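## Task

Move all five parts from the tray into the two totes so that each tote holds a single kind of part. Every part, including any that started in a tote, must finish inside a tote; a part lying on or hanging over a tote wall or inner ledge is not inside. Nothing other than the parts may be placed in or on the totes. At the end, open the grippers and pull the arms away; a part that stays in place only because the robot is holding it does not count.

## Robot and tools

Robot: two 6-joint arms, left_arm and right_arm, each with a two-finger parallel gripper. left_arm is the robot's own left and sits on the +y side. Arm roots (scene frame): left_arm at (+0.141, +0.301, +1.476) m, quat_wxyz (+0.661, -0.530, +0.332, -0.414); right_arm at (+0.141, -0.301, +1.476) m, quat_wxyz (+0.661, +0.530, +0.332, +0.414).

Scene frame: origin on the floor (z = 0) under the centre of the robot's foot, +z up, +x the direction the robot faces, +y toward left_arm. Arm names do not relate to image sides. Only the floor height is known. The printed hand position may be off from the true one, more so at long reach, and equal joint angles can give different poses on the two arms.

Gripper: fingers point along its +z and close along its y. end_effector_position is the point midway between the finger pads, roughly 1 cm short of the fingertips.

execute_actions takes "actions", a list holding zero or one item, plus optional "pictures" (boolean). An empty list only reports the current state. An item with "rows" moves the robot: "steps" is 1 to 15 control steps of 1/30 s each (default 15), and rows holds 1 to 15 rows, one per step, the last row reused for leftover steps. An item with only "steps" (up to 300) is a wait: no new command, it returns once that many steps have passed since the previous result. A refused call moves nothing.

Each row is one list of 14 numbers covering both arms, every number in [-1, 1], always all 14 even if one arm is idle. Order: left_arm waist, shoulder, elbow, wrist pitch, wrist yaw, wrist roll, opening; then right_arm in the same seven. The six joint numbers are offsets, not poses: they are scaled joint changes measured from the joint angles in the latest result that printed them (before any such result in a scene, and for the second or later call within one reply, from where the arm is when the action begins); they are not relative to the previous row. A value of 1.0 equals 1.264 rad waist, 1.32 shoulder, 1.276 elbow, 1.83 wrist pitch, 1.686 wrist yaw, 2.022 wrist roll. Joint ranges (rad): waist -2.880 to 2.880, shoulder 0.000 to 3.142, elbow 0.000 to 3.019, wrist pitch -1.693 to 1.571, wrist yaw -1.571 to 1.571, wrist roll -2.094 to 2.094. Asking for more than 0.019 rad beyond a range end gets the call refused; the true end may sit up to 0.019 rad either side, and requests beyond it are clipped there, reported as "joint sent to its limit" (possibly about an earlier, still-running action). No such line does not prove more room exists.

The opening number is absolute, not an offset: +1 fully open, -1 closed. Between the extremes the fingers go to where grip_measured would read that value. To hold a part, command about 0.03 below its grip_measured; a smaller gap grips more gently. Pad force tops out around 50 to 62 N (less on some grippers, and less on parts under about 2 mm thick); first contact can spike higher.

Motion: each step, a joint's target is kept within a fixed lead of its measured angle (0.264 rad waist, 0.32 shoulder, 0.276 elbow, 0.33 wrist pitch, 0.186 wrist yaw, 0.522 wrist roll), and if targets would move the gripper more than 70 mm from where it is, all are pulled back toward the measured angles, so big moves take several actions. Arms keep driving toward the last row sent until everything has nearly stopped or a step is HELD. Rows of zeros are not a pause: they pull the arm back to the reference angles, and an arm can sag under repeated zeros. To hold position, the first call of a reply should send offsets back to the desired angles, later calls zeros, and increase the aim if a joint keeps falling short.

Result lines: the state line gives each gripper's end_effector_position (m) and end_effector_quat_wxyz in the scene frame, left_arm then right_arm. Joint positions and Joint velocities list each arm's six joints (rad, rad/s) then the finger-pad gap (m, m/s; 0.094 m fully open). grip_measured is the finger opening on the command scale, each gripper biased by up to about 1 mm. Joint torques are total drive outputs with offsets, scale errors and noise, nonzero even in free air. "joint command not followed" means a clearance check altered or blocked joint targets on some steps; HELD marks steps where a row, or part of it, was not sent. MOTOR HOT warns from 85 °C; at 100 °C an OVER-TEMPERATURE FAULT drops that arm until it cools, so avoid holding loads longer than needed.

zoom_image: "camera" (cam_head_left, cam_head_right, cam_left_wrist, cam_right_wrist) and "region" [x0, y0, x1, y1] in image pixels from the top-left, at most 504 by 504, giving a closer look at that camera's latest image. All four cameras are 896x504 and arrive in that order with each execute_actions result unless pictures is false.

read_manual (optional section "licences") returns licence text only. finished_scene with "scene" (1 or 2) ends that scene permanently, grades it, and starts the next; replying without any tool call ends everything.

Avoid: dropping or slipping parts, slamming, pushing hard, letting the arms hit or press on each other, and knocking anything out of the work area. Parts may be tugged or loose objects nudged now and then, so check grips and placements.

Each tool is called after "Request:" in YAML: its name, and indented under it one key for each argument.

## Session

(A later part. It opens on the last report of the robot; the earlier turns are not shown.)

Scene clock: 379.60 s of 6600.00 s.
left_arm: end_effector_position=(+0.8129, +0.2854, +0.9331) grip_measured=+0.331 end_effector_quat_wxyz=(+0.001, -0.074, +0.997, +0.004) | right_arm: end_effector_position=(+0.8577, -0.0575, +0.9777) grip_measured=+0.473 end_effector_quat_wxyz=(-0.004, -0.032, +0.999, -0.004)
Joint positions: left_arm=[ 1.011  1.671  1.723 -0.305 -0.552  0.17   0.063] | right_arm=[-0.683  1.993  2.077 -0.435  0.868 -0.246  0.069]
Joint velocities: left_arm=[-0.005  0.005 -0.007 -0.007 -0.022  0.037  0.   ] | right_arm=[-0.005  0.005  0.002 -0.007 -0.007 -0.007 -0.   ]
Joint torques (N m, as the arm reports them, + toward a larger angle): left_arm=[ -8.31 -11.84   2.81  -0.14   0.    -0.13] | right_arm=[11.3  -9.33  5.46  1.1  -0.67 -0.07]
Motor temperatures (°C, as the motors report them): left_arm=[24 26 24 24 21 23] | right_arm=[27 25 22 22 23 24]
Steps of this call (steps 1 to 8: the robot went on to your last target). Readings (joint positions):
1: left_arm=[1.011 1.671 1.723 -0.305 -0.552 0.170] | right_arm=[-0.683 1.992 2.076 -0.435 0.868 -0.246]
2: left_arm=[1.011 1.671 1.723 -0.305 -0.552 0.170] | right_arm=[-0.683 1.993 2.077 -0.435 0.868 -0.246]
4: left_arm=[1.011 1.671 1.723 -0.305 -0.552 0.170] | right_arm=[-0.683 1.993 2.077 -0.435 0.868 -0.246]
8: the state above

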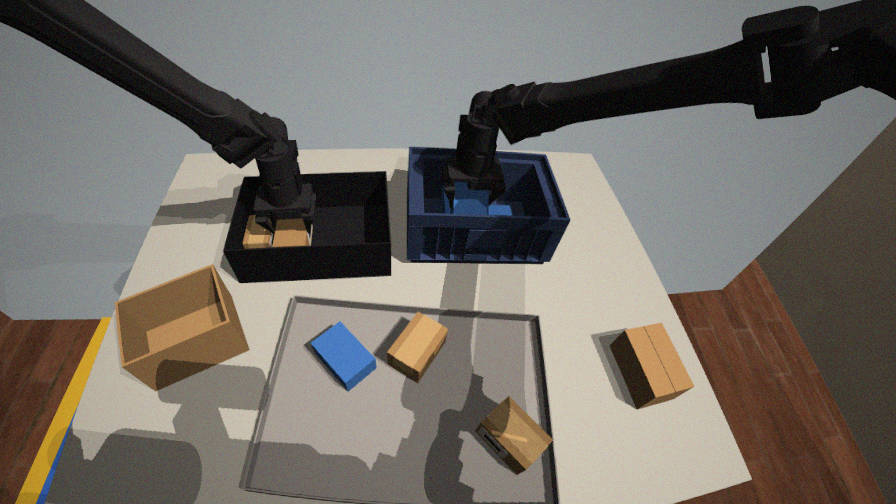

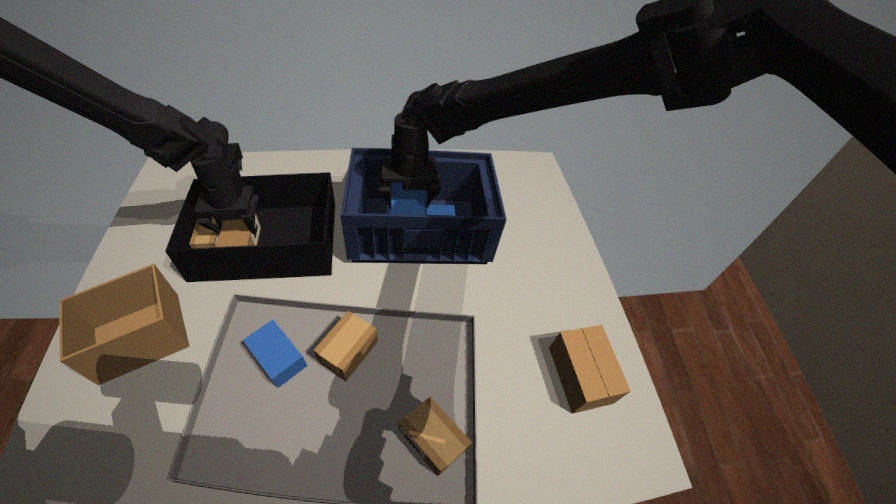

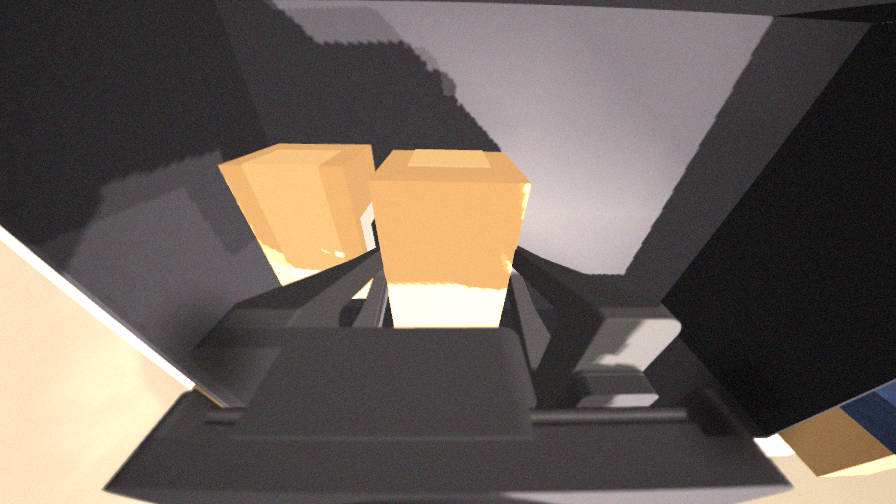

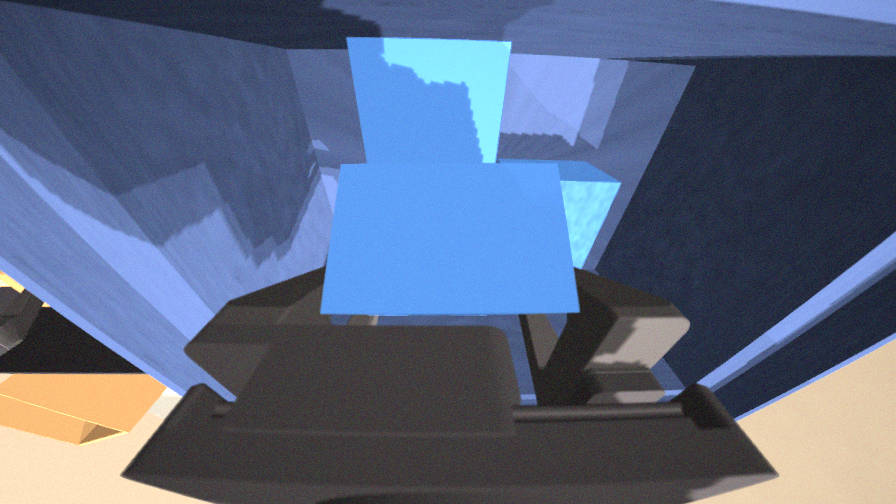

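Request:
zoom_image:
  camera: "cam_left_wrist"
  region: [200, 120, 560, 340]

Request:
zoom_image:
  camera: "cam_head_left"
  region: [220, 150, 400, 290]

Region (200, 120, 560, 340) of cam_left_wrist's 896x504 image, scaled by 1.400, with more detail than that image has.

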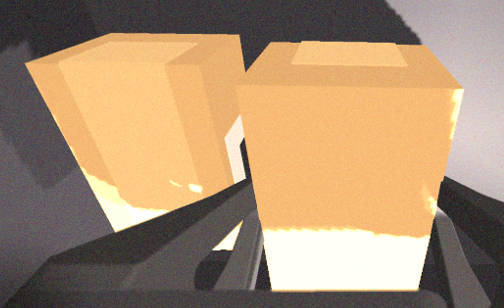

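Region (220, 150, 400, 290) of cam_head_left's 896x504 image, scaled by 2.800, with more detail than that image has.

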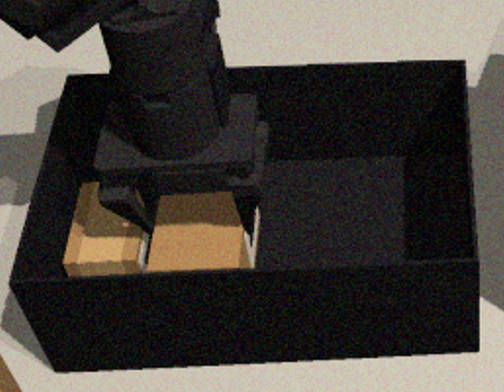

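Request:
execute_actions:
  actions: []

Scene clock: 415.63 s of 6600.00 s.
left_arm: end_effector_position=(+0.8129, +0.2854, +0.9331) grip_measured=+0.331 end_effector_quat_wxyz=(+0.001, -0.074, +0.997, +0.004) | right_arm: end_effector_position=(+0.8577, -0.0575, +0.9777) grip_measured=+0.473 end_effector_quat_wxyz=(-0.004, -0.032, +0.999, -0.004)
Joint positions: left_arm=[ 1.011  1.671  1.723 -0.305 -0.552  0.17   0.063] | right_arm=[-0.683  1.993  2.077 -0.435  0.868 -0.246  0.069]
Joint velocities: left_arm=[ 0.005 -0.005  0.007  0.007 -0.081  0.125 -0.001] | right_arm=[-0.005 -0.005  0.007 -0.007 -0.022 -0.095  0.001]
Joint torques (N m, as the arm reports them, + toward a larger angle): left_arm=[ -8.4  -11.87   2.79  -0.12   0.    -0.13] | right_arm=[11.22 -9.26  5.49  1.04 -0.65 -0.07]
Motor temperatures (°C, as the motors report them): left_arm=[24 26 24 24 21 23] | right_arm=[27 25 23 22 23 24]
Steps of this call (steps 1 to 15: the robot went on to your last target; steps 16 to 90: nothing new was sent; then 33.03 s passed at rest). Readings (joint positions):
1: left_arm=[1.011 1.671 1.723 -0.305 -0.552 0.170] | right_arm=[-0.683 1.993 2.077 -0.435 0.868 -0.246]
2: left_arm=[1.011 1.671 1.723 -0.305 -0.552 0.170] | right_arm=[-0.683 1.993 2.077 -0.435 0.868 -0.246]
4: left_arm=[1.011 1.671 1.723 -0.305 -0.552 0.170] | right_arm=[-0.683 1.993 2.077 -0.435 0.868 -0.246]
8: left_arm=[1.011 1.671 1.723 -0.305 -0.552 0.170] | right_arm=[-0.683 1.993 2.077 -0.435 0.868 -0.246]
90: the state above
All arms were judged still, so your last target was given up. Only a new action makes them travel on or press farther. Fingers that are still opening or closing keep moving.

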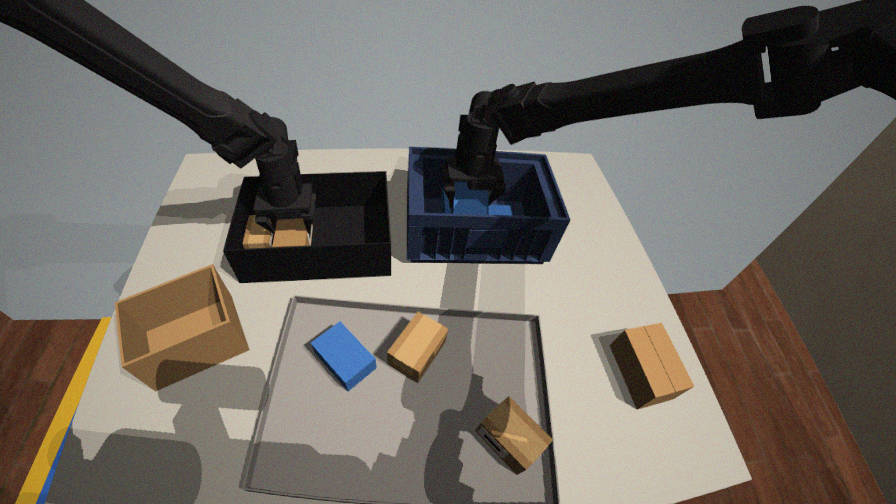

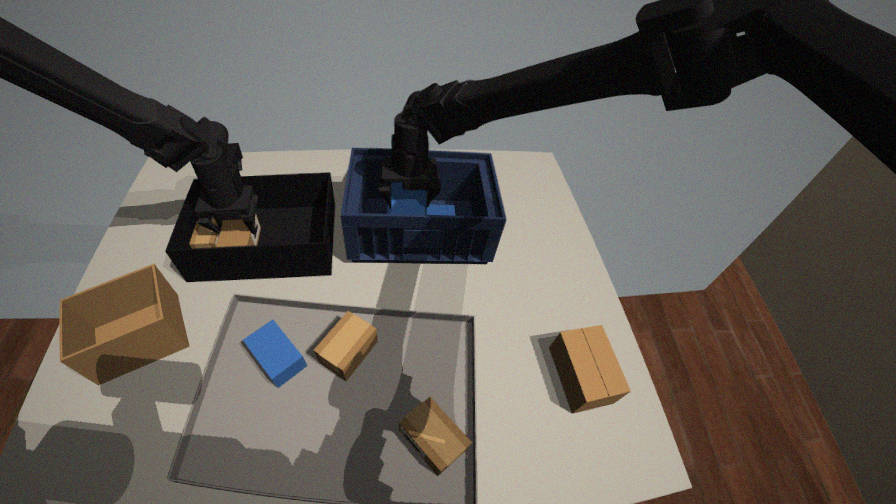

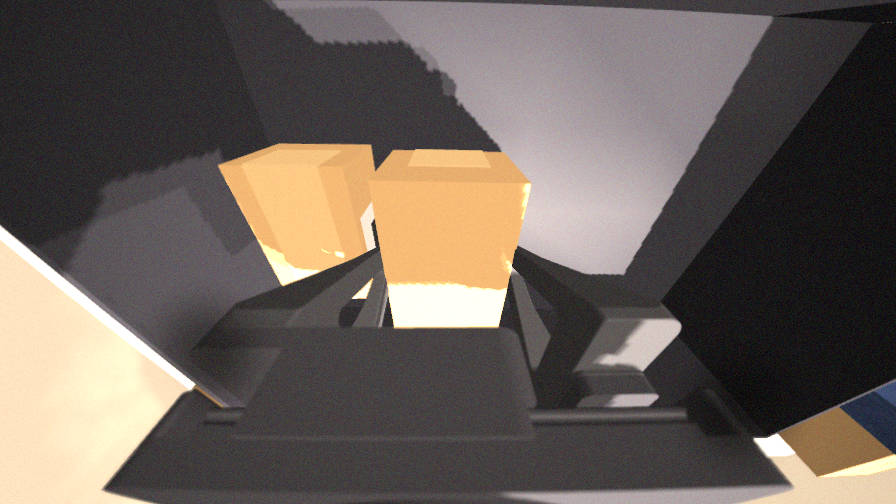

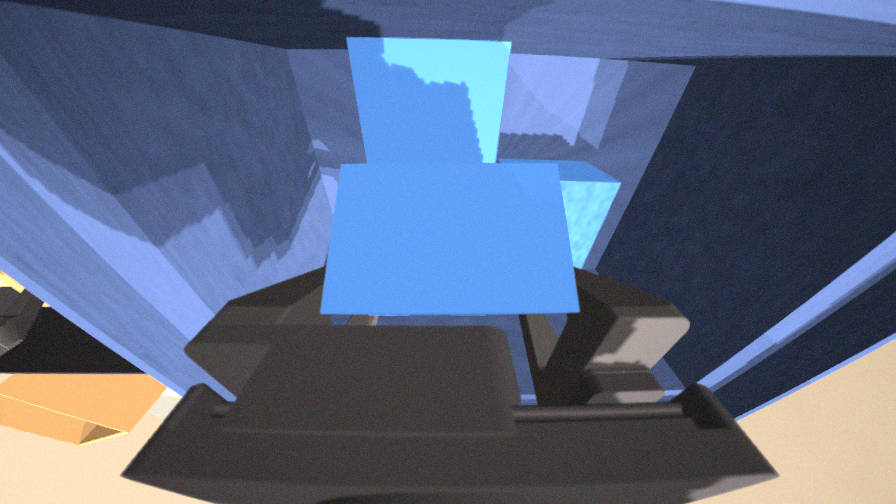

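Request:
execute_actions:
  actions:
    - {"rows":[[0,0,0,0,0,0,0.36,0,0,0,0,0,0,0.468],[0,0,0,0,0,0,0.39,0,0,0,0,0,0,0.470],[0,0,0,0,0,0,0.42,0,0,0,0,0,0,0.472]],"steps":10}
  pictures: false

Scene clock: 421.23 s of 6600.00 s.
left_arm: end_effector_position=(+0.8129, +0.2854, +0.9331) grip_measured=+0.418 end_effector_quat_wxyz=(+0.001, -0.074, +0.997, +0.004) | right_arm: end_effector_position=(+0.8573, -0.0574, +0.9779) grip_measured=+0.479 end_effector_quat_wxyz=(-0.005, -0.033, +0.999, -0.004)
Joint positions: left_arm=[ 1.011  1.671  1.723 -0.305 -0.552  0.17   0.067] | right_arm=[-0.683  1.993  2.077 -0.437  0.869 -0.246  0.069]
Joint velocities: left_arm=[-0.005 -0.005 -0.032 -0.012 -0.007 -0.081 -0.001] | right_arm=[-0.005 -0.005 -0.022  0.027 -0.051  0.125 -0.   ]
Joint torques (N m, as the arm reports them, + toward a larger angle): left_arm=[ -8.54 -13.64   2.77  -0.13   0.02  -0.13] | right_arm=[ 11.55 -11.61   2.41   0.43  -0.01  -0.08]
Motor temperatures (°C, as the motors report them): left_arm=[24 26 24 24 21 23] | right_arm=[27 25 23 22 23 24]
Steps of this call (steps 1 to 90: nothing new was sent; then 2.27 s passed at rest; steps 91 to 100: all 10 steps of this action). Readings (joint positions):
91: left_arm=[1.011 1.671 1.723 -0.305 -0.552 0.170] | right_arm=[-0.683 1.993 2.077 -0.436 0.869 -0.246]
92: left_arm=[1.011 1.671 1.723 -0.305 -0.552 0.170] | right_arm=[-0.683 1.993 2.077 -0.437 0.869 -0.246]
94: left_arm=[1.011 1.671 1.723 -0.305 -0.552 0.170] | right_arm=[-0.683 1.993 2.077 -0.437 0.869 -0.246]
98: left_arm=[1.011 1.671 1.723 -0.305 -0.552 0.170] | right_arm=[-0.683 1.993 2.077 -0.437 0.869 -0.246]
100: the state above

Request:
execute_actions:
  actions:
    - {"rows":[[-0.011,-0.03,-0.019,-0.004,-0.007,-0.002,0.42,-0.002,0.004,0.008,-0.001,-0.001,0,0.472],[-0.022,-0.055,-0.038,-0.008,-0.015,-0.003,0.42,-0.004,0.008,0.016,-0.002,-0.002,0,0.472],[-0.032,-0.078,-0.057,-0.012,-0.022,-0.005,0.42,-0.006,0.011,0.024,-0.004,-0.003,0,0.472],[-0.043,-0.1,-0.076,-0.016,-0.029,-0.007,0.42,-0.008,0.015,0.032,-0.005,-0.004,0,0.472],[-0.054,-0.12,-0.095,-0.02,-0.037,-0.008,0.42,-0.01,0.018,0.04,-0.006,-0.005,0,0.472],[-0.065,-0.14,-0.114,-0.024,-0.044,-0.01,0.42,-0.012,0.021,0.048,-0.008,-0.006,0,0.472],[-0.076,-0.16,-0.133,-0.027,-0.051,-0.012,0.42,-0.012,0.024,0.055,-0.009,-0.007,0,0.472],[-0.086,-0.18,-0.152,-0.031,-0.059,-0.014,0.42,-0.012,0.027,0.062,-0.01,-0.008,0,0.472],[-0.097,-0.2,-0.171,-0.035,-0.066,-0.015,0.42,-0.012,0.029,0.068,-0.011,-0.009,0,0.472],[-0.108,-0.22,-0.19,-0.039,-0.074,-0.017,0.42,-0.012,0.03,0.072,-0.012,-0.009,0,0.472]],"steps":15}
  pictures: false

Request:
execute_actions:
  actions:
    - {"steps":15}

Scene clock: 425.33 s of 6600.00 s.
left_arm: end_effector_position=(+0.8187, +0.2957, +1.0720) grip_measured=+0.418 end_effector_quat_wxyz=(+0.012, -0.067, +0.998, +0.001) | right_arm: end_effector_position=(+0.8641, -0.0564, +0.9760) grip_measured=+0.479 end_effector_quat_wxyz=(-0.007, -0.034, +0.999, -0.004)
Joint positions: left_arm=[ 0.874  1.376  1.484 -0.36  -0.673  0.156  0.067] | right_arm=[-0.683  2.013  2.124 -0.468  0.869 -0.246  0.069]
Joint velocities: left_arm=[-0.161 -0.386  0.017  0.007 -0.022  0.037  0.001] | right_arm=[-0.005  0.024  0.032 -0.017  0.007  0.022 -0.   ]
Joint torques (N m, as the arm reports them, + toward a larger angle): left_arm=[ -6.65 -10.51   2.64  -0.8   -0.12  -0.31] | right_arm=[ 10.86 -10.     5.57   0.77  -0.54  -0.08]
Motor temperatures (°C, as the motors report them): left_arm=[24 26 24 24 21 23] | right_arm=[27 25 23 22 23 24]
Steps of this call (steps 1 to 15: the robot went on to your last target; steps 16 to 90: nothing new was sent; then 0.60 s passed at rest; steps 91 to 105: all 15 steps of this action). Readings (joint positions):
91: left_arm=[1.011 1.670 1.720 -0.305 -0.556 0.170] | right_arm=[-0.683 1.993 2.077 -0.437 0.869 -0.246]
92: left_arm=[1.010 1.665 1.711 -0.305 -0.564 0.170] | right_arm=[-0.683 1.993 2.077 -0.438 0.869 -0.246]
94: left_arm=[1.006 1.637 1.669 -0.307 -0.587 0.170] | right_arm=[-0.683 1.993 2.078 -0.440 0.869 -0.246]
98: left_arm=[0.973 1.542 1.566 -0.333 -0.636 0.167] | right_arm=[-0.683 2.000 2.095 -0.459 0.870 -0.246]
105: the state above

Scene clock: 425.83 s of 6600.00 s.
left_arm: end_effector_position=(+0.8198, +0.2954, +1.0735) grip_measured=+0.418 end_effector_quat_wxyz=(+0.013, -0.070, +0.997, +0.001) | right_arm: end_effector_position=(+0.8642, -0.0562, +0.9759) grip_measured=+0.479 end_effector_quat_wxyz=(-0.007, -0.034, +0.999, -0.004)
Joint positions: left_arm=[ 0.871  1.374  1.484 -0.36  -0.676  0.153  0.067] | right_arm=[-0.683  2.014  2.125 -0.468  0.869 -0.246  0.069]
Joint velocities: left_arm=[-0.005 -0.005 -0.002 -0.002 -0.037 -0.022 -0.001] | right_arm=[-0.005 -0.015 -0.007 -0.012  0.037 -0.007 -0.   ]
Joint torques (N m, as the arm reports them, + toward a larger angle): left_arm=[ -7.35 -11.96   2.82  -0.8    0.    -0.31] | right_arm=[ 10.48 -10.3    5.68   0.74  -0.57  -0.07]
Motor temperatures (°C, as the motors report them): left_arm=[24 26 24 24 21 23] | right_arm=[27 25 23 22 23 24]
Steps of this call (steps 1 to 15: the robot went on to your last target). Readings (joint positions):
1: left_arm=[0.871 1.365 1.485 -0.360 -0.673 0.156] | right_arm=[-0.683 2.013 2.125 -0.468 0.869 -0.246]
2: left_arm=[0.871 1.358 1.485 -0.360 -0.674 0.155] | right_arm=[-0.683 2.014 2.125 -0.468 0.869 -0.246]
4: left_arm=[0.871 1.354 1.485 -0.360 -0.676 0.153] | right_arm=[-0.683 2.014 2.125 -0.468 0.869 -0.246]
8: left_arm=[0.871 1.364 1.484 -0.360 -0.676 0.153] | right_arm=[-0.683 2.014 2.125 -0.468 0.869 -0.246]
15: the state above
All arms were judged still, so your last target was given up. Only a new action makes them travel on or press farther. Fingers that are still opening or closing keep moving.

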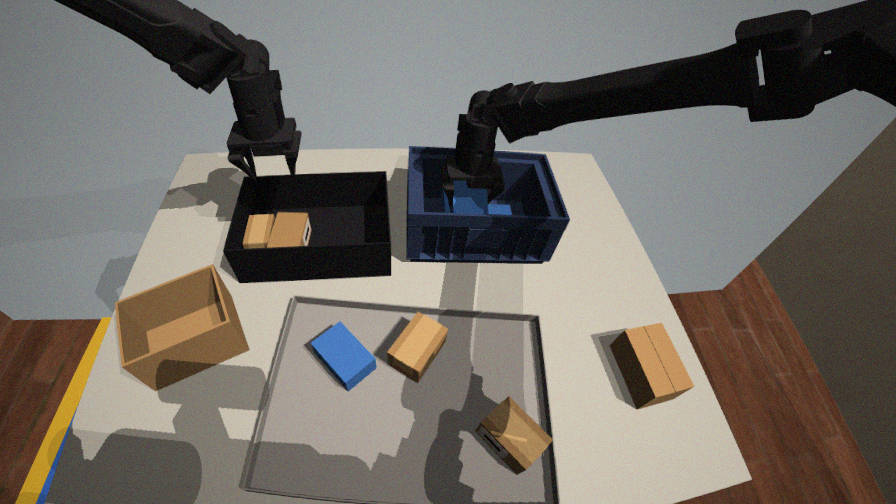

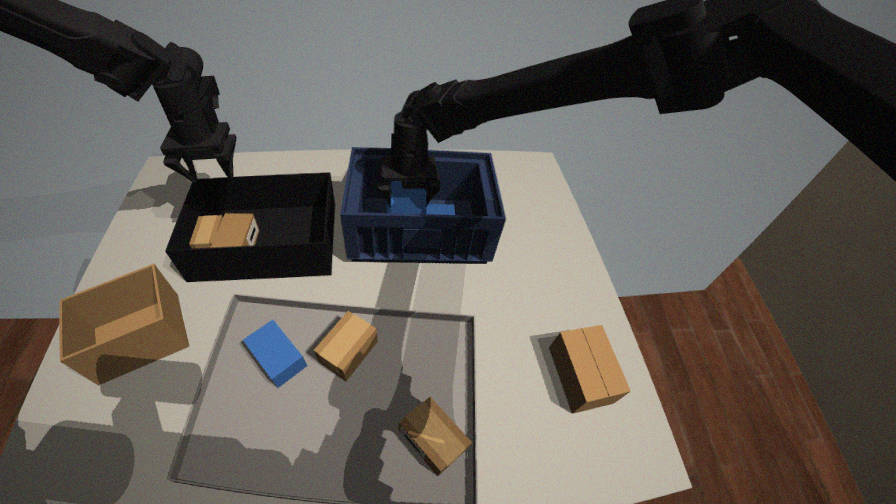

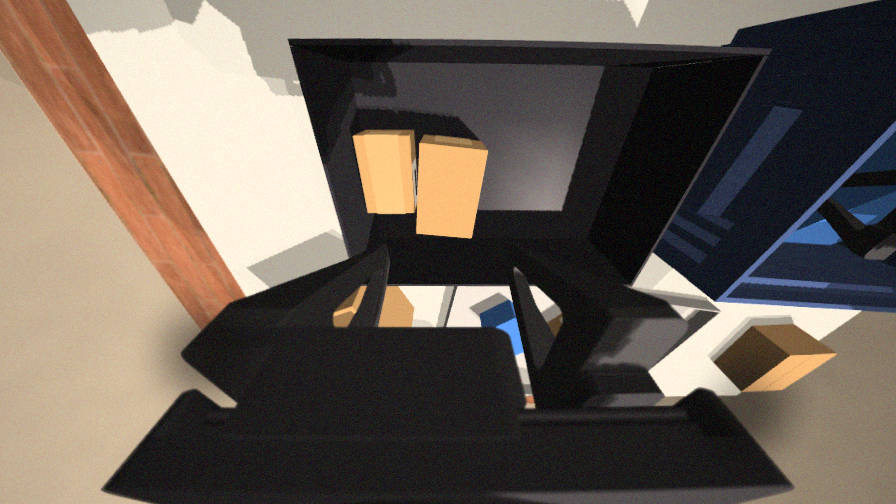

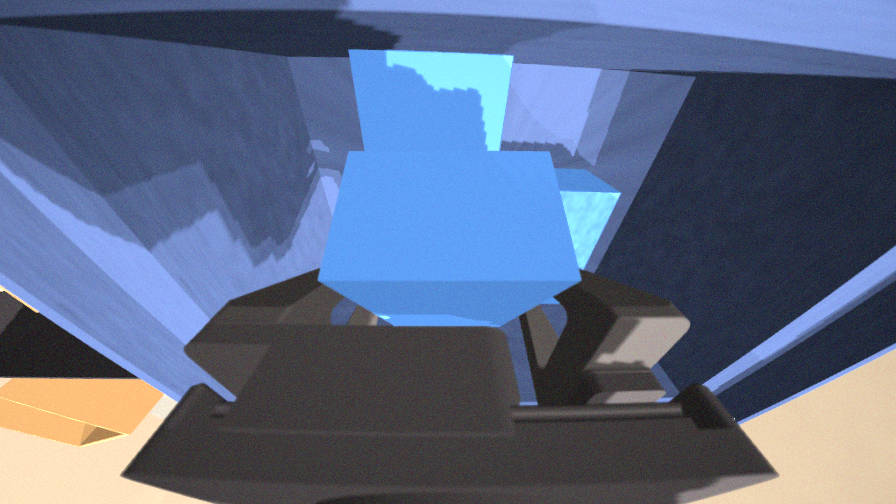

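Request:
execute_actions:
  actions:
    - {"rows":[[-0.014,0.008,-0.027,0.019,-0.01,0.029,0.5,-0.002,0.004,0.012,-0.002,-0.001,0,0.472],[-0.029,0.023,-0.055,0.043,-0.021,0.057,0.55,-0.004,0.009,0.024,-0.003,-0.002,0,0.472],[-0.043,0.046,-0.082,0.073,-0.031,0.086,0.6,-0.006,0.013,0.036,-0.005,-0.003,0,0.472],[-0.058,0.076,-0.11,0.108,-0.042,0.115,0.65,-0.008,0.018,0.047,-0.006,-0.004,0,0.472],[-0.072,0.114,-0.137,0.149,-0.052,0.143,0.7,-0.01,0.022,0.059,-0.008,-0.005,0,0.472],[-0.087,0.16,-0.165,0.195,-0.063,0.172,0.75,-0.012,0.027,0.071,-0.01,-0.006,0,0.472],[-0.101,0.213,-0.192,0.246,-0.073,0.201,0.75,-0.014,0.031,0.083,-0.011,-0.007,0,0.472],[-0.116,0.267,-0.22,0.297,-0.084,0.23,0.75,-0.016,0.036,0.094,-0.013,-0.008,0,0.472],[-0.13,0.324,-0.247,0.351,-0.094,0.258,0.75,-0.016,0.04,0.106,-0.014,-0.009,0,0.472],[-0.145,0.381,-0.275,0.405,-0.105,0.287,0.75,-0.016,0.045,0.118,-0.016,-0.01,0,0.472]],"steps":15}
  pictures: false

Request:
execute_actions:
  actions:
    - {"steps":20}

Scene clock: 456.23 s of 6600.00 s.
left_arm: end_effector_position=(+0.6837, +0.1730, +1.0058) grip_measured=+0.748 end_effector_quat_wxyz=(-0.021, +0.090, +0.995, +0.036) | right_arm: end_effector_position=(+0.8848, -0.0542, +0.9721) grip_measured=+0.479 end_effector_quat_wxyz=(+0.002, -0.025, +1.000, -0.001)
Joint positions: left_arm=[ 0.811  1.602  1.263  0.016 -0.818  0.411  0.082] | right_arm=[-0.683  2.059  2.231 -0.505  0.86  -0.246  0.069]
Joint velocities: left_arm=[-0.122  0.874 -0.364  0.886 -0.198  0.491  0.   ] | right_arm=[ 0.005 -0.005  0.017 -0.007 -0.037  0.066 -0.001]
Joint torques (N m, as the arm reports them, + toward a larger angle): left_arm=[-11.89  -8.48  -0.4    0.26  -0.1    0.04] | right_arm=[ 10.8  -10.82   5.88   0.6   -0.3   -0.08]
Motor temperatures (°C, as the motors report them): left_arm=[24 26 24 24 21 23] | right_arm=[27 25 23 22 23 24]
Steps of this call (steps 1 to 90: nothing new was sent; then 26.90 s passed at rest; steps 91 to 105: all 15 steps of this action). Readings (joint positions):
91: left_arm=[0.871 1.374 1.481 -0.356 -0.682 0.158] | right_arm=[-0.683 2.014 2.125 -0.470 0.869 -0.246]
92: left_arm=[0.870 1.374 1.470 -0.340 -0.697 0.174] | right_arm=[-0.683 2.014 2.125 -0.472 0.869 -0.246]
94: left_arm=[0.864 1.377 1.431 -0.278 -0.726 0.219] | right_arm=[-0.683 2.015 2.131 -0.477 0.869 -0.246]
98: left_arm=[0.843 1.429 1.366 -0.163 -0.763 0.288] | right_arm=[-0.683 2.033 2.170 -0.498 0.870 -0.246]
105: the state above

Scene clock: 456.90 s of 6600.00 s.
left_arm: end_effector_position=(+0.5399, +0.0279, +0.9988) grip_measured=+0.748 end_effector_quat_wxyz=(-0.021, +0.279, +0.960, -0.009) | right_arm: end_effector_position=(+0.8846, -0.0540, +0.9719) grip_measured=+0.479 end_effector_quat_wxyz=(+0.002, -0.025, +1.000, -0.001)
Joint positions: left_arm=[ 0.694  1.894  1.128  0.361 -0.851  0.71   0.082] | right_arm=[-0.683  2.059  2.231 -0.505  0.86  -0.246  0.069]
Joint velocities: left_arm=[ 0.005 -0.181  0.037  0.066 -0.007 -0.007 -0.001] | right_arm=[-0.015  0.005  0.002 -0.007 -0.022  0.066  0.   ]
Joint torques (N m, as the arm reports them, + toward a larger angle): left_arm=[-12.57  -6.27  -1.67   0.35   0.01   0.05] | right_arm=[ 10.78 -10.97   5.97   0.72  -0.29  -0.08]
Motor temperatures (°C, as the motors report them): left_arm=[24 26 24 24 21 23] | right_arm=[27 25 23 22 23 24]
Steps of this call (steps 1 to 20: the robot went on to your last target). Readings (joint positions):
1: left_arm=[0.807 1.632 1.251 0.048 -0.824 0.430] | right_arm=[-0.683 2.059 2.231 -0.505 0.860 -0.246]
2: left_arm=[0.802 1.664 1.238 0.084 -0.829 0.450] | right_arm=[-0.683 2.059 2.231 -0.505 0.860 -0.246]
4: left_arm=[0.789 1.730 1.214 0.163 -0.838 0.495] | right_arm=[-0.683 2.059 2.231 -0.505 0.860 -0.246]
8: left_arm=[0.750 1.855 1.165 0.309 -0.849 0.604] | right_arm=[-0.683 2.059 2.231 -0.505 0.860 -0.246]
20: the state above

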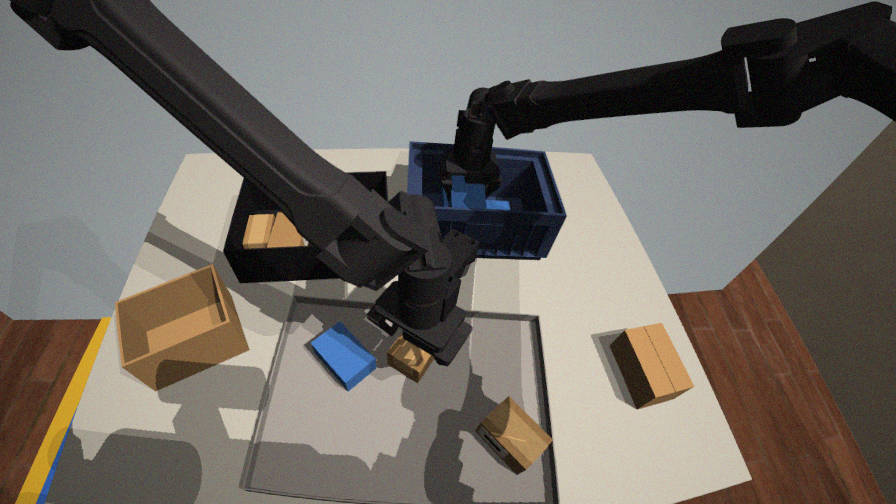

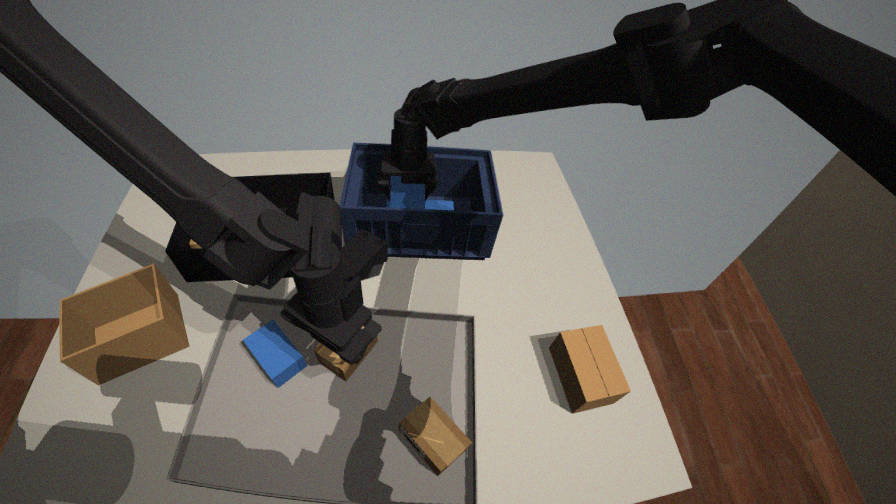

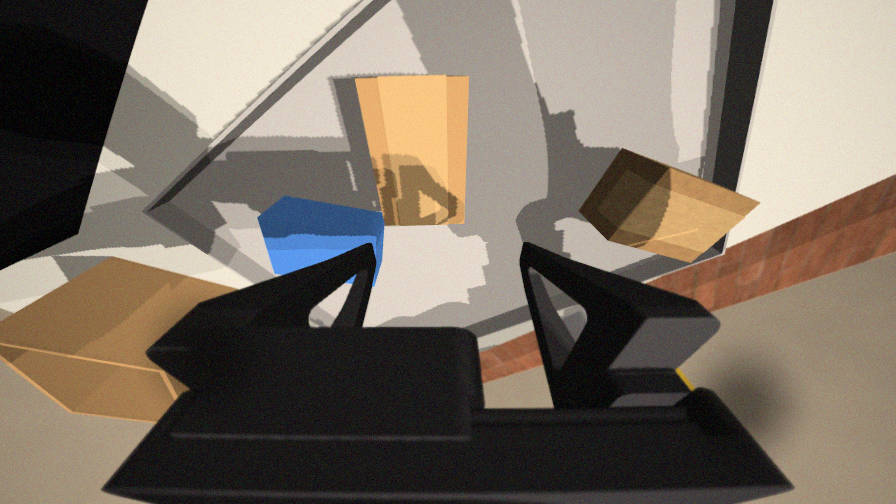

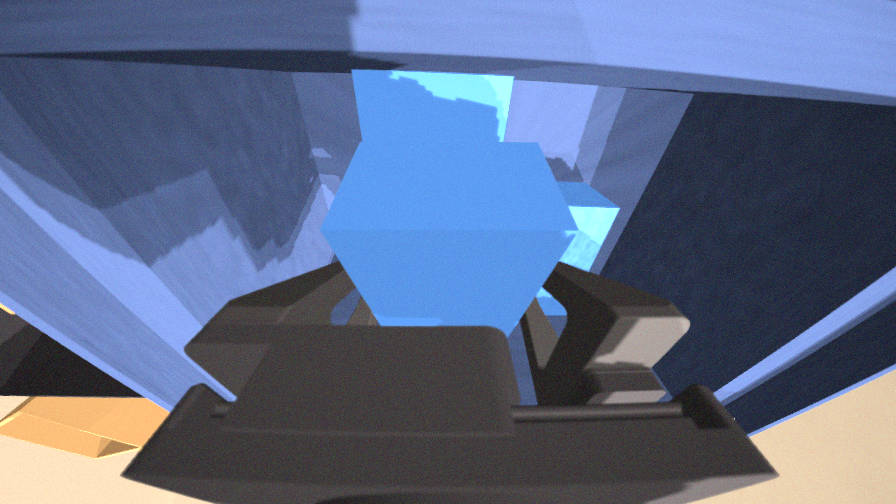

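Request:
execute_actions:
  actions:
    - {"rows":[[0.004,0.003,0.011,0.001,0.002,0.005,0.75,-0.005,0.004,0.007,-0.001,-0.002,0,0.472],[0.007,0.006,0.022,0.002,0.004,0.009,0.75,-0.01,0.009,0.015,-0.002,-0.003,0,0.472],[0.011,0.009,0.032,0.003,0.005,0.014,0.75,-0.015,0.013,0.022,-0.003,-0.005,0,0.472],[0.014,0.012,0.043,0.004,0.007,0.018,0.75,-0.02,0.017,0.03,-0.004,-0.006,0,0.472],[0.018,0.015,0.054,0.005,0.009,0.023,0.75,-0.025,0.021,0.037,-0.005,-0.008,0,0.472],[0.021,0.018,0.065,0.006,0.011,0.028,0.75,-0.029,0.026,0.044,-0.006,-0.009,0,0.472],[0.025,0.021,0.075,0.007,0.012,0.032,0.75,-0.033,0.03,0.052,-0.007,-0.011,0,0.472],[0.028,0.023,0.086,0.007,0.014,0.037,0.75,-0.036,0.034,0.059,-0.007,-0.012,0,0.472]],"steps":15}
  pictures: false

Request:
execute_actions:
  actions:
    - {"steps":8}

Scene clock: 474.87 s of 6600.00 s.
left_arm: end_effector_position=(+0.5862, +0.0238, +0.9780) grip_measured=+0.748 end_effector_quat_wxyz=(+0.006, +0.271, +0.963, -0.000) | right_arm: end_effector_position=(+0.8881, -0.0530, +0.9685) grip_measured=+0.479 end_effector_quat_wxyz=(+0.001, -0.025, +1.000, -0.000)
Joint positions: left_arm=[ 0.708  1.919  1.239  0.366 -0.829  0.763  0.082] | right_arm=[-0.685  2.078  2.268 -0.524  0.857 -0.246  0.069]
Joint velocities: left_arm=[-0.005  0.005  0.002  0.007  0.037  0.037  0.   ] | right_arm=[-0.005  0.005 -0.007  0.022  0.007 -0.022  0.   ]
Joint torques (N m, as the arm reports them, + toward a larger angle): left_arm=[-11.2   -6.25  -1.44   0.1    0.14   0.05] | right_arm=[  9.37 -10.03   5.66   0.65  -0.67  -0.04]
Motor temperatures (°C, as the motors report them): left_arm=[24 25 24 24 21 23] | right_arm=[27 25 23 22 23 24]
Steps of this call (steps 1 to 30: the robot went on to your last target; steps 31 to 90: nothing new was sent; then 14.47 s passed at rest; steps 91 to 105: all 15 steps of this action). Readings (joint positions):
91: left_arm=[0.694 1.879 1.133 0.366 -0.851 0.717] | right_arm=[-0.683 2.059 2.231 -0.506 0.860 -0.246]
92: left_arm=[0.694 1.880 1.136 0.366 -0.849 0.717] | right_arm=[-0.683 2.059 2.231 -0.507 0.860 -0.246]
94: left_arm=[0.694 1.889 1.151 0.366 -0.845 0.720] | right_arm=[-0.683 2.059 2.231 -0.508 0.858 -0.246]
98: left_arm=[0.696 1.913 1.207 0.366 -0.832 0.741] | right_arm=[-0.683 2.068 2.250 -0.522 0.858 -0.246]
105: the state above

Scene clock: 475.13 s of 6600.00 s.
left_arm: end_effector_position=(+0.5860, +0.0244, +0.9775) grip_measured=+0.748 end_effector_quat_wxyz=(+0.006, +0.273, +0.962, +0.000) | right_arm: end_effector_position=(+0.8881, -0.0530, +0.9685) grip_measured=+0.479 end_effector_quat_wxyz=(+0.001, -0.025, +1.000, -0.000)
Joint positions: left_arm=[ 0.709  1.919  1.239  0.366 -0.829  0.768  0.082] | right_arm=[-0.685  2.078  2.268 -0.524  0.857 -0.246  0.069]
Joint velocities: left_arm=[-0.005 -0.005 -0.017 -0.007 -0.081  0.007 -0.001] | right_arm=[-0.005 -0.005 -0.002 -0.002 -0.066  0.022 -0.   ]
Joint torques (N m, as the arm reports them, + toward a larger angle): left_arm=[-11.2   -6.18  -1.44   0.12   0.15   0.04] | right_arm=[ 9.09 -9.91  5.59  0.65 -0.67 -0.07]
Motor temperatures (°C, as the motors report them): left_arm=[24 25 24 24 21 23] | right_arm=[27 25 23 22 23 24]
Steps of this call (steps 1 to 8: the robot went on to your last target). Readings (joint positions):
1: left_arm=[0.709 1.919 1.239 0.366 -0.829 0.764] | right_arm=[-0.685 2.078 2.268 -0.524 0.857 -0.246]
2: left_arm=[0.709 1.919 1.239 0.366 -0.829 0.765] | right_arm=[-0.685 2.078 2.268 -0.524 0.857 -0.246]
4: left_arm=[0.709 1.919 1.239 0.366 -0.829 0.766] | right_arm=[-0.685 2.078 2.268 -0.524 0.857 -0.246]
8: the state above

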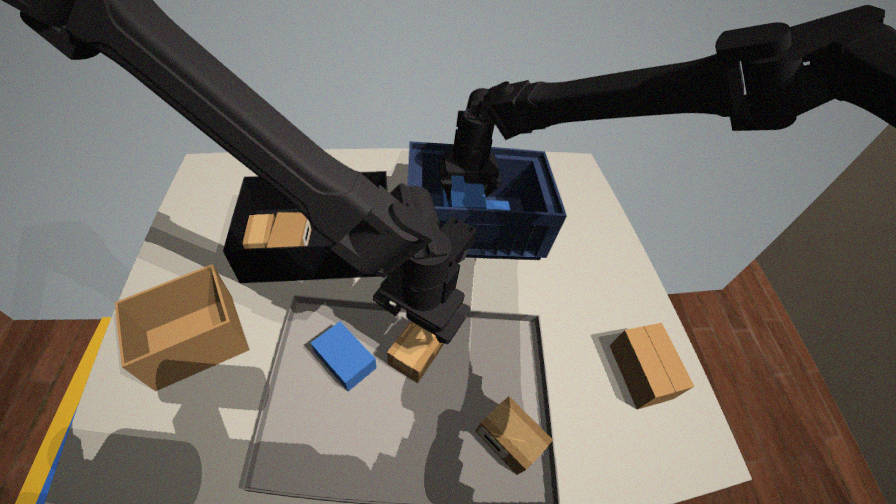

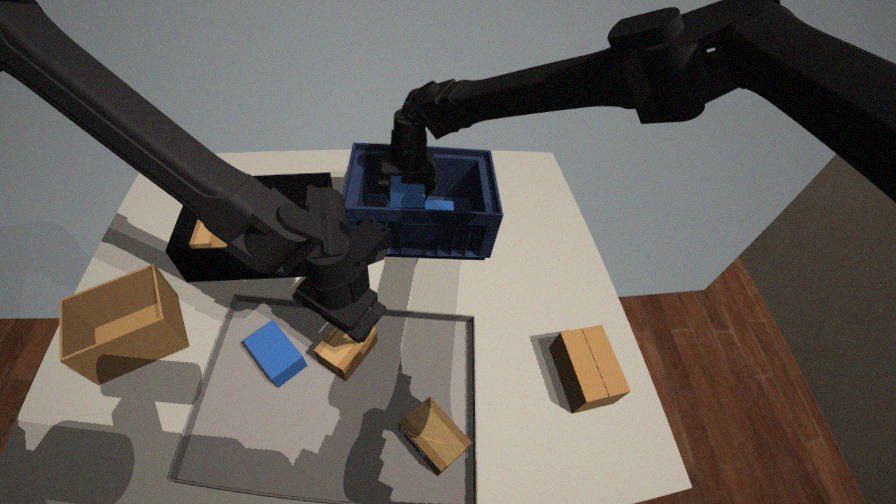

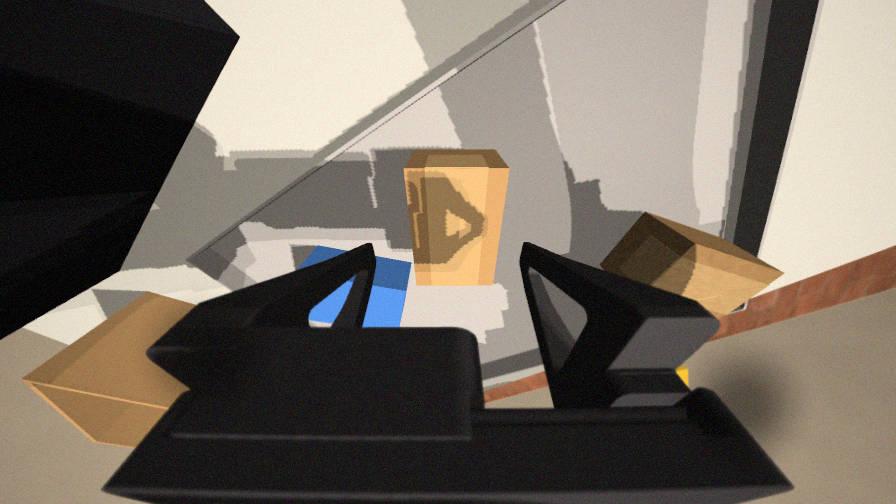

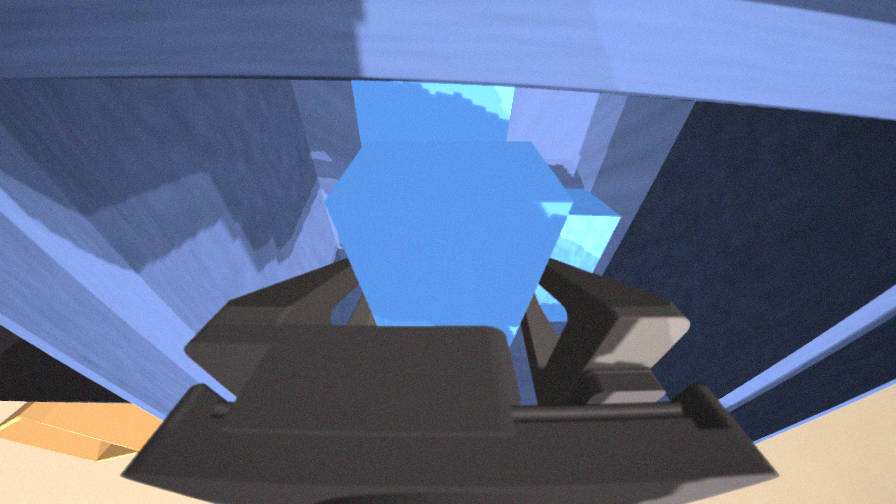

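Request:
execute_actions:
  actions:
    - {"rows":[[0.009,0.009,0.008,0.002,0.005,0.002,0.75,-0.007,0.004,0.003,0,-0.002,0,0.472],[0.018,0.018,0.017,0.004,0.01,0.004,0.75,-0.014,0.008,0.006,0,-0.003,0,0.472],[0.028,0.028,0.025,0.006,0.015,0.005,0.75,-0.021,0.012,0.009,0,-0.005,0,0.472],[0.037,0.037,0.033,0.008,0.02,0.007,0.75,-0.028,0.016,0.012,0,-0.006,0,0.472],[0.046,0.046,0.042,0.01,0.026,0.009,0.75,-0.035,0.02,0.015,0,-0.008,0,0.472],[0.055,0.055,0.05,0.012,0.031,0.011,0.75,-0.042,0.024,0.018,0,-0.009,0,0.472],[0.065,0.065,0.059,0.014,0.036,0.012,0.75,-0.049,0.027,0.021,0,-0.011,0,0.472],[0.074,0.074,0.067,0.016,0.041,0.014,0.75,-0.055,0.03,0.024,0,-0.012,0,0.472]],"steps":15}
  pictures: false

Request:
execute_actions:
  actions:
    - {"steps":8}

Scene clock: 485.90 s of 6600.00 s.
left_arm: end_effector_position=(+0.5631, +0.0353, +0.9144) grip_measured=+0.748 end_effector_quat_wxyz=(-0.009, +0.270, +0.963, +0.003) | right_arm: end_effector_position=(+0.8885, -0.0535, +0.9663) grip_measured=+0.479 end_effector_quat_wxyz=(+0.002, -0.025, +1.000, +0.003)
Joint positions: left_arm=[ 0.799  2.021  1.325  0.377 -0.762  0.779  0.082] | right_arm=[-0.689  2.08   2.272 -0.526  0.846 -0.246  0.069]
Joint velocities: left_arm=[ 0.063  0.054 -0.012 -0.002  0.022 -0.037  0.001] | right_arm=[-0.005 -0.024 -0.002  0.002 -0.007 -0.022 -0.001]
Joint torques (N m, as the arm reports them, + toward a larger angle): left_arm=[-12.66  -6.87  -1.83   0.46   0.17   0.04] | right_arm=[ 7.66 -9.11  4.7   0.47 -0.35 -0.08]
Motor temperatures (°C, as the motors report them): left_arm=[24 25 24 24 21 23] | right_arm=[27 25 23 22 24 24]
Steps of this call (steps 1 to 15: the robot went on to your last target; steps 16 to 90: nothing new was sent; then 7.27 s passed at rest; steps 91 to 105: all 15 steps of this action). Readings (joint positions):
91: left_arm=[0.709 1.919 1.239 0.366 -0.826 0.769] | right_arm=[-0.685 2.078 2.268 -0.525 0.857 -0.246]
92: left_arm=[0.709 1.921 1.242 0.366 -0.821 0.769] | right_arm=[-0.685 2.078 2.268 -0.525 0.857 -0.246]
94: left_arm=[0.712 1.930 1.257 0.366 -0.805 0.769] | right_arm=[-0.685 2.078 2.268 -0.525 0.857 -0.246]
98: left_arm=[0.738 1.972 1.306 0.372 -0.768 0.773] | right_arm=[-0.687 2.078 2.268 -0.526 0.853 -0.246]
105: the state above

Scene clock: 486.17 s of 6600.00 s.
left_arm: end_effector_position=(+0.5619, +0.0356, +0.9135) grip_measured=+0.748 end_effector_quat_wxyz=(-0.010, +0.271, +0.962, +0.003) | right_arm: end_effector_position=(+0.8885, -0.0535, +0.9663) grip_measured=+0.479 end_effector_quat_wxyz=(+0.002, -0.025, +1.000, +0.003)
Joint positions: left_arm=[ 0.801  2.022  1.325  0.377 -0.761  0.78   0.082] | right_arm=[-0.689  2.08   2.272 -0.526  0.846 -0.246  0.069]
Joint velocities: left_arm=[-0.034 -0.005 -0.007  0.032 -0.037  0.022  0.002] | right_arm=[-0.005 -0.015 -0.017  0.002 -0.007  0.037 -0.   ]
Joint torques (N m, as the arm reports them, + toward a larger angle): left_arm=[-12.26  -6.93  -1.78   0.49   0.14   0.05] | right_arm=[ 7.86 -9.15  4.7   0.46 -0.36 -0.07]
Motor temperatures (°C, as the motors report them): left_arm=[24 25 24 24 21 23] | right_arm=[27 25 23 22 24 24]
Steps of this call (steps 1 to 8: the robot went on to your last target). Readings (joint positions):
1: left_arm=[0.801 2.022 1.325 0.377 -0.762 0.779] | right_arm=[-0.689 2.080 2.272 -0.526 0.846 -0.246]
2: left_arm=[0.801 2.022 1.325 0.377 -0.762 0.779] | right_arm=[-0.689 2.080 2.272 -0.526 0.846 -0.246]
4: left_arm=[0.801 2.022 1.325 0.377 -0.761 0.780] | right_arm=[-0.689 2.080 2.272 -0.526 0.846 -0.246]
8: the state above

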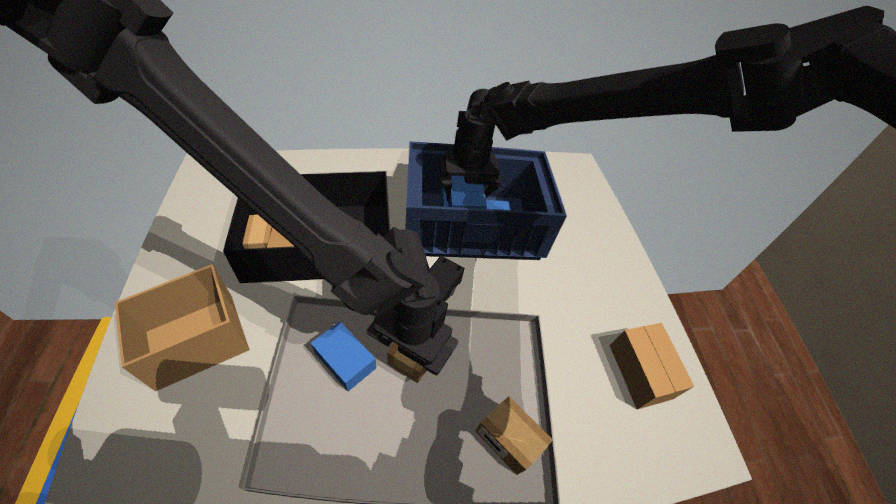

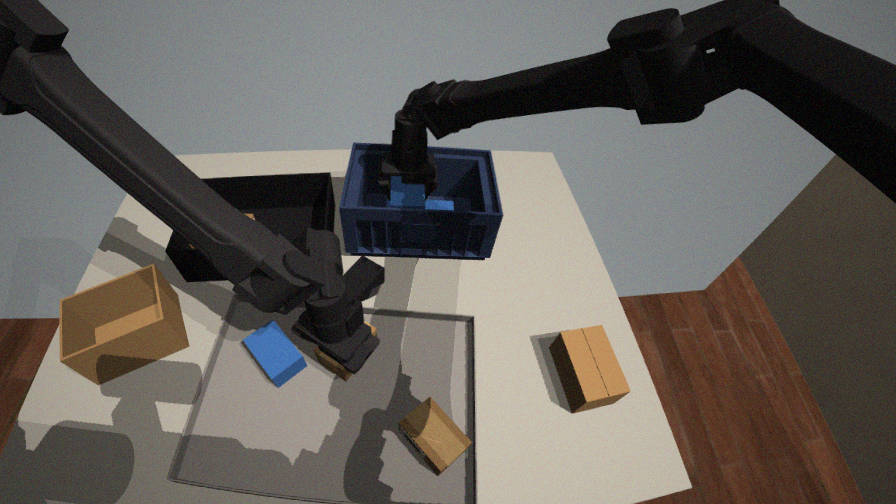

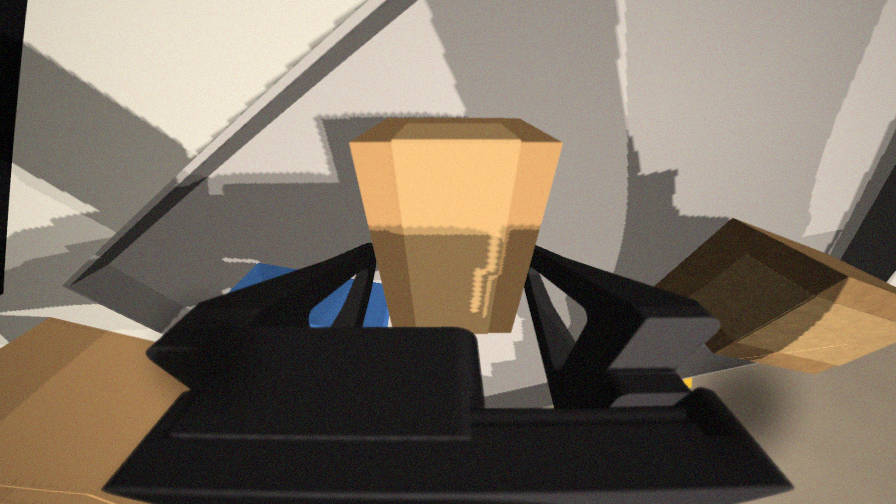

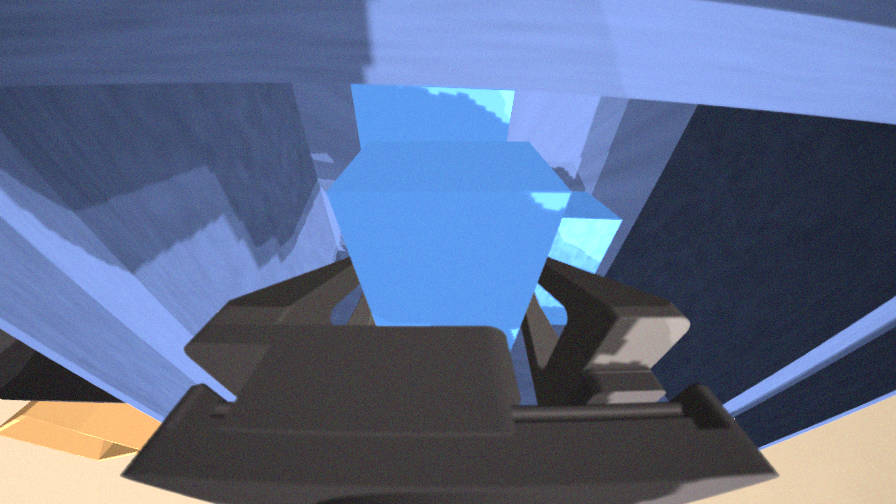

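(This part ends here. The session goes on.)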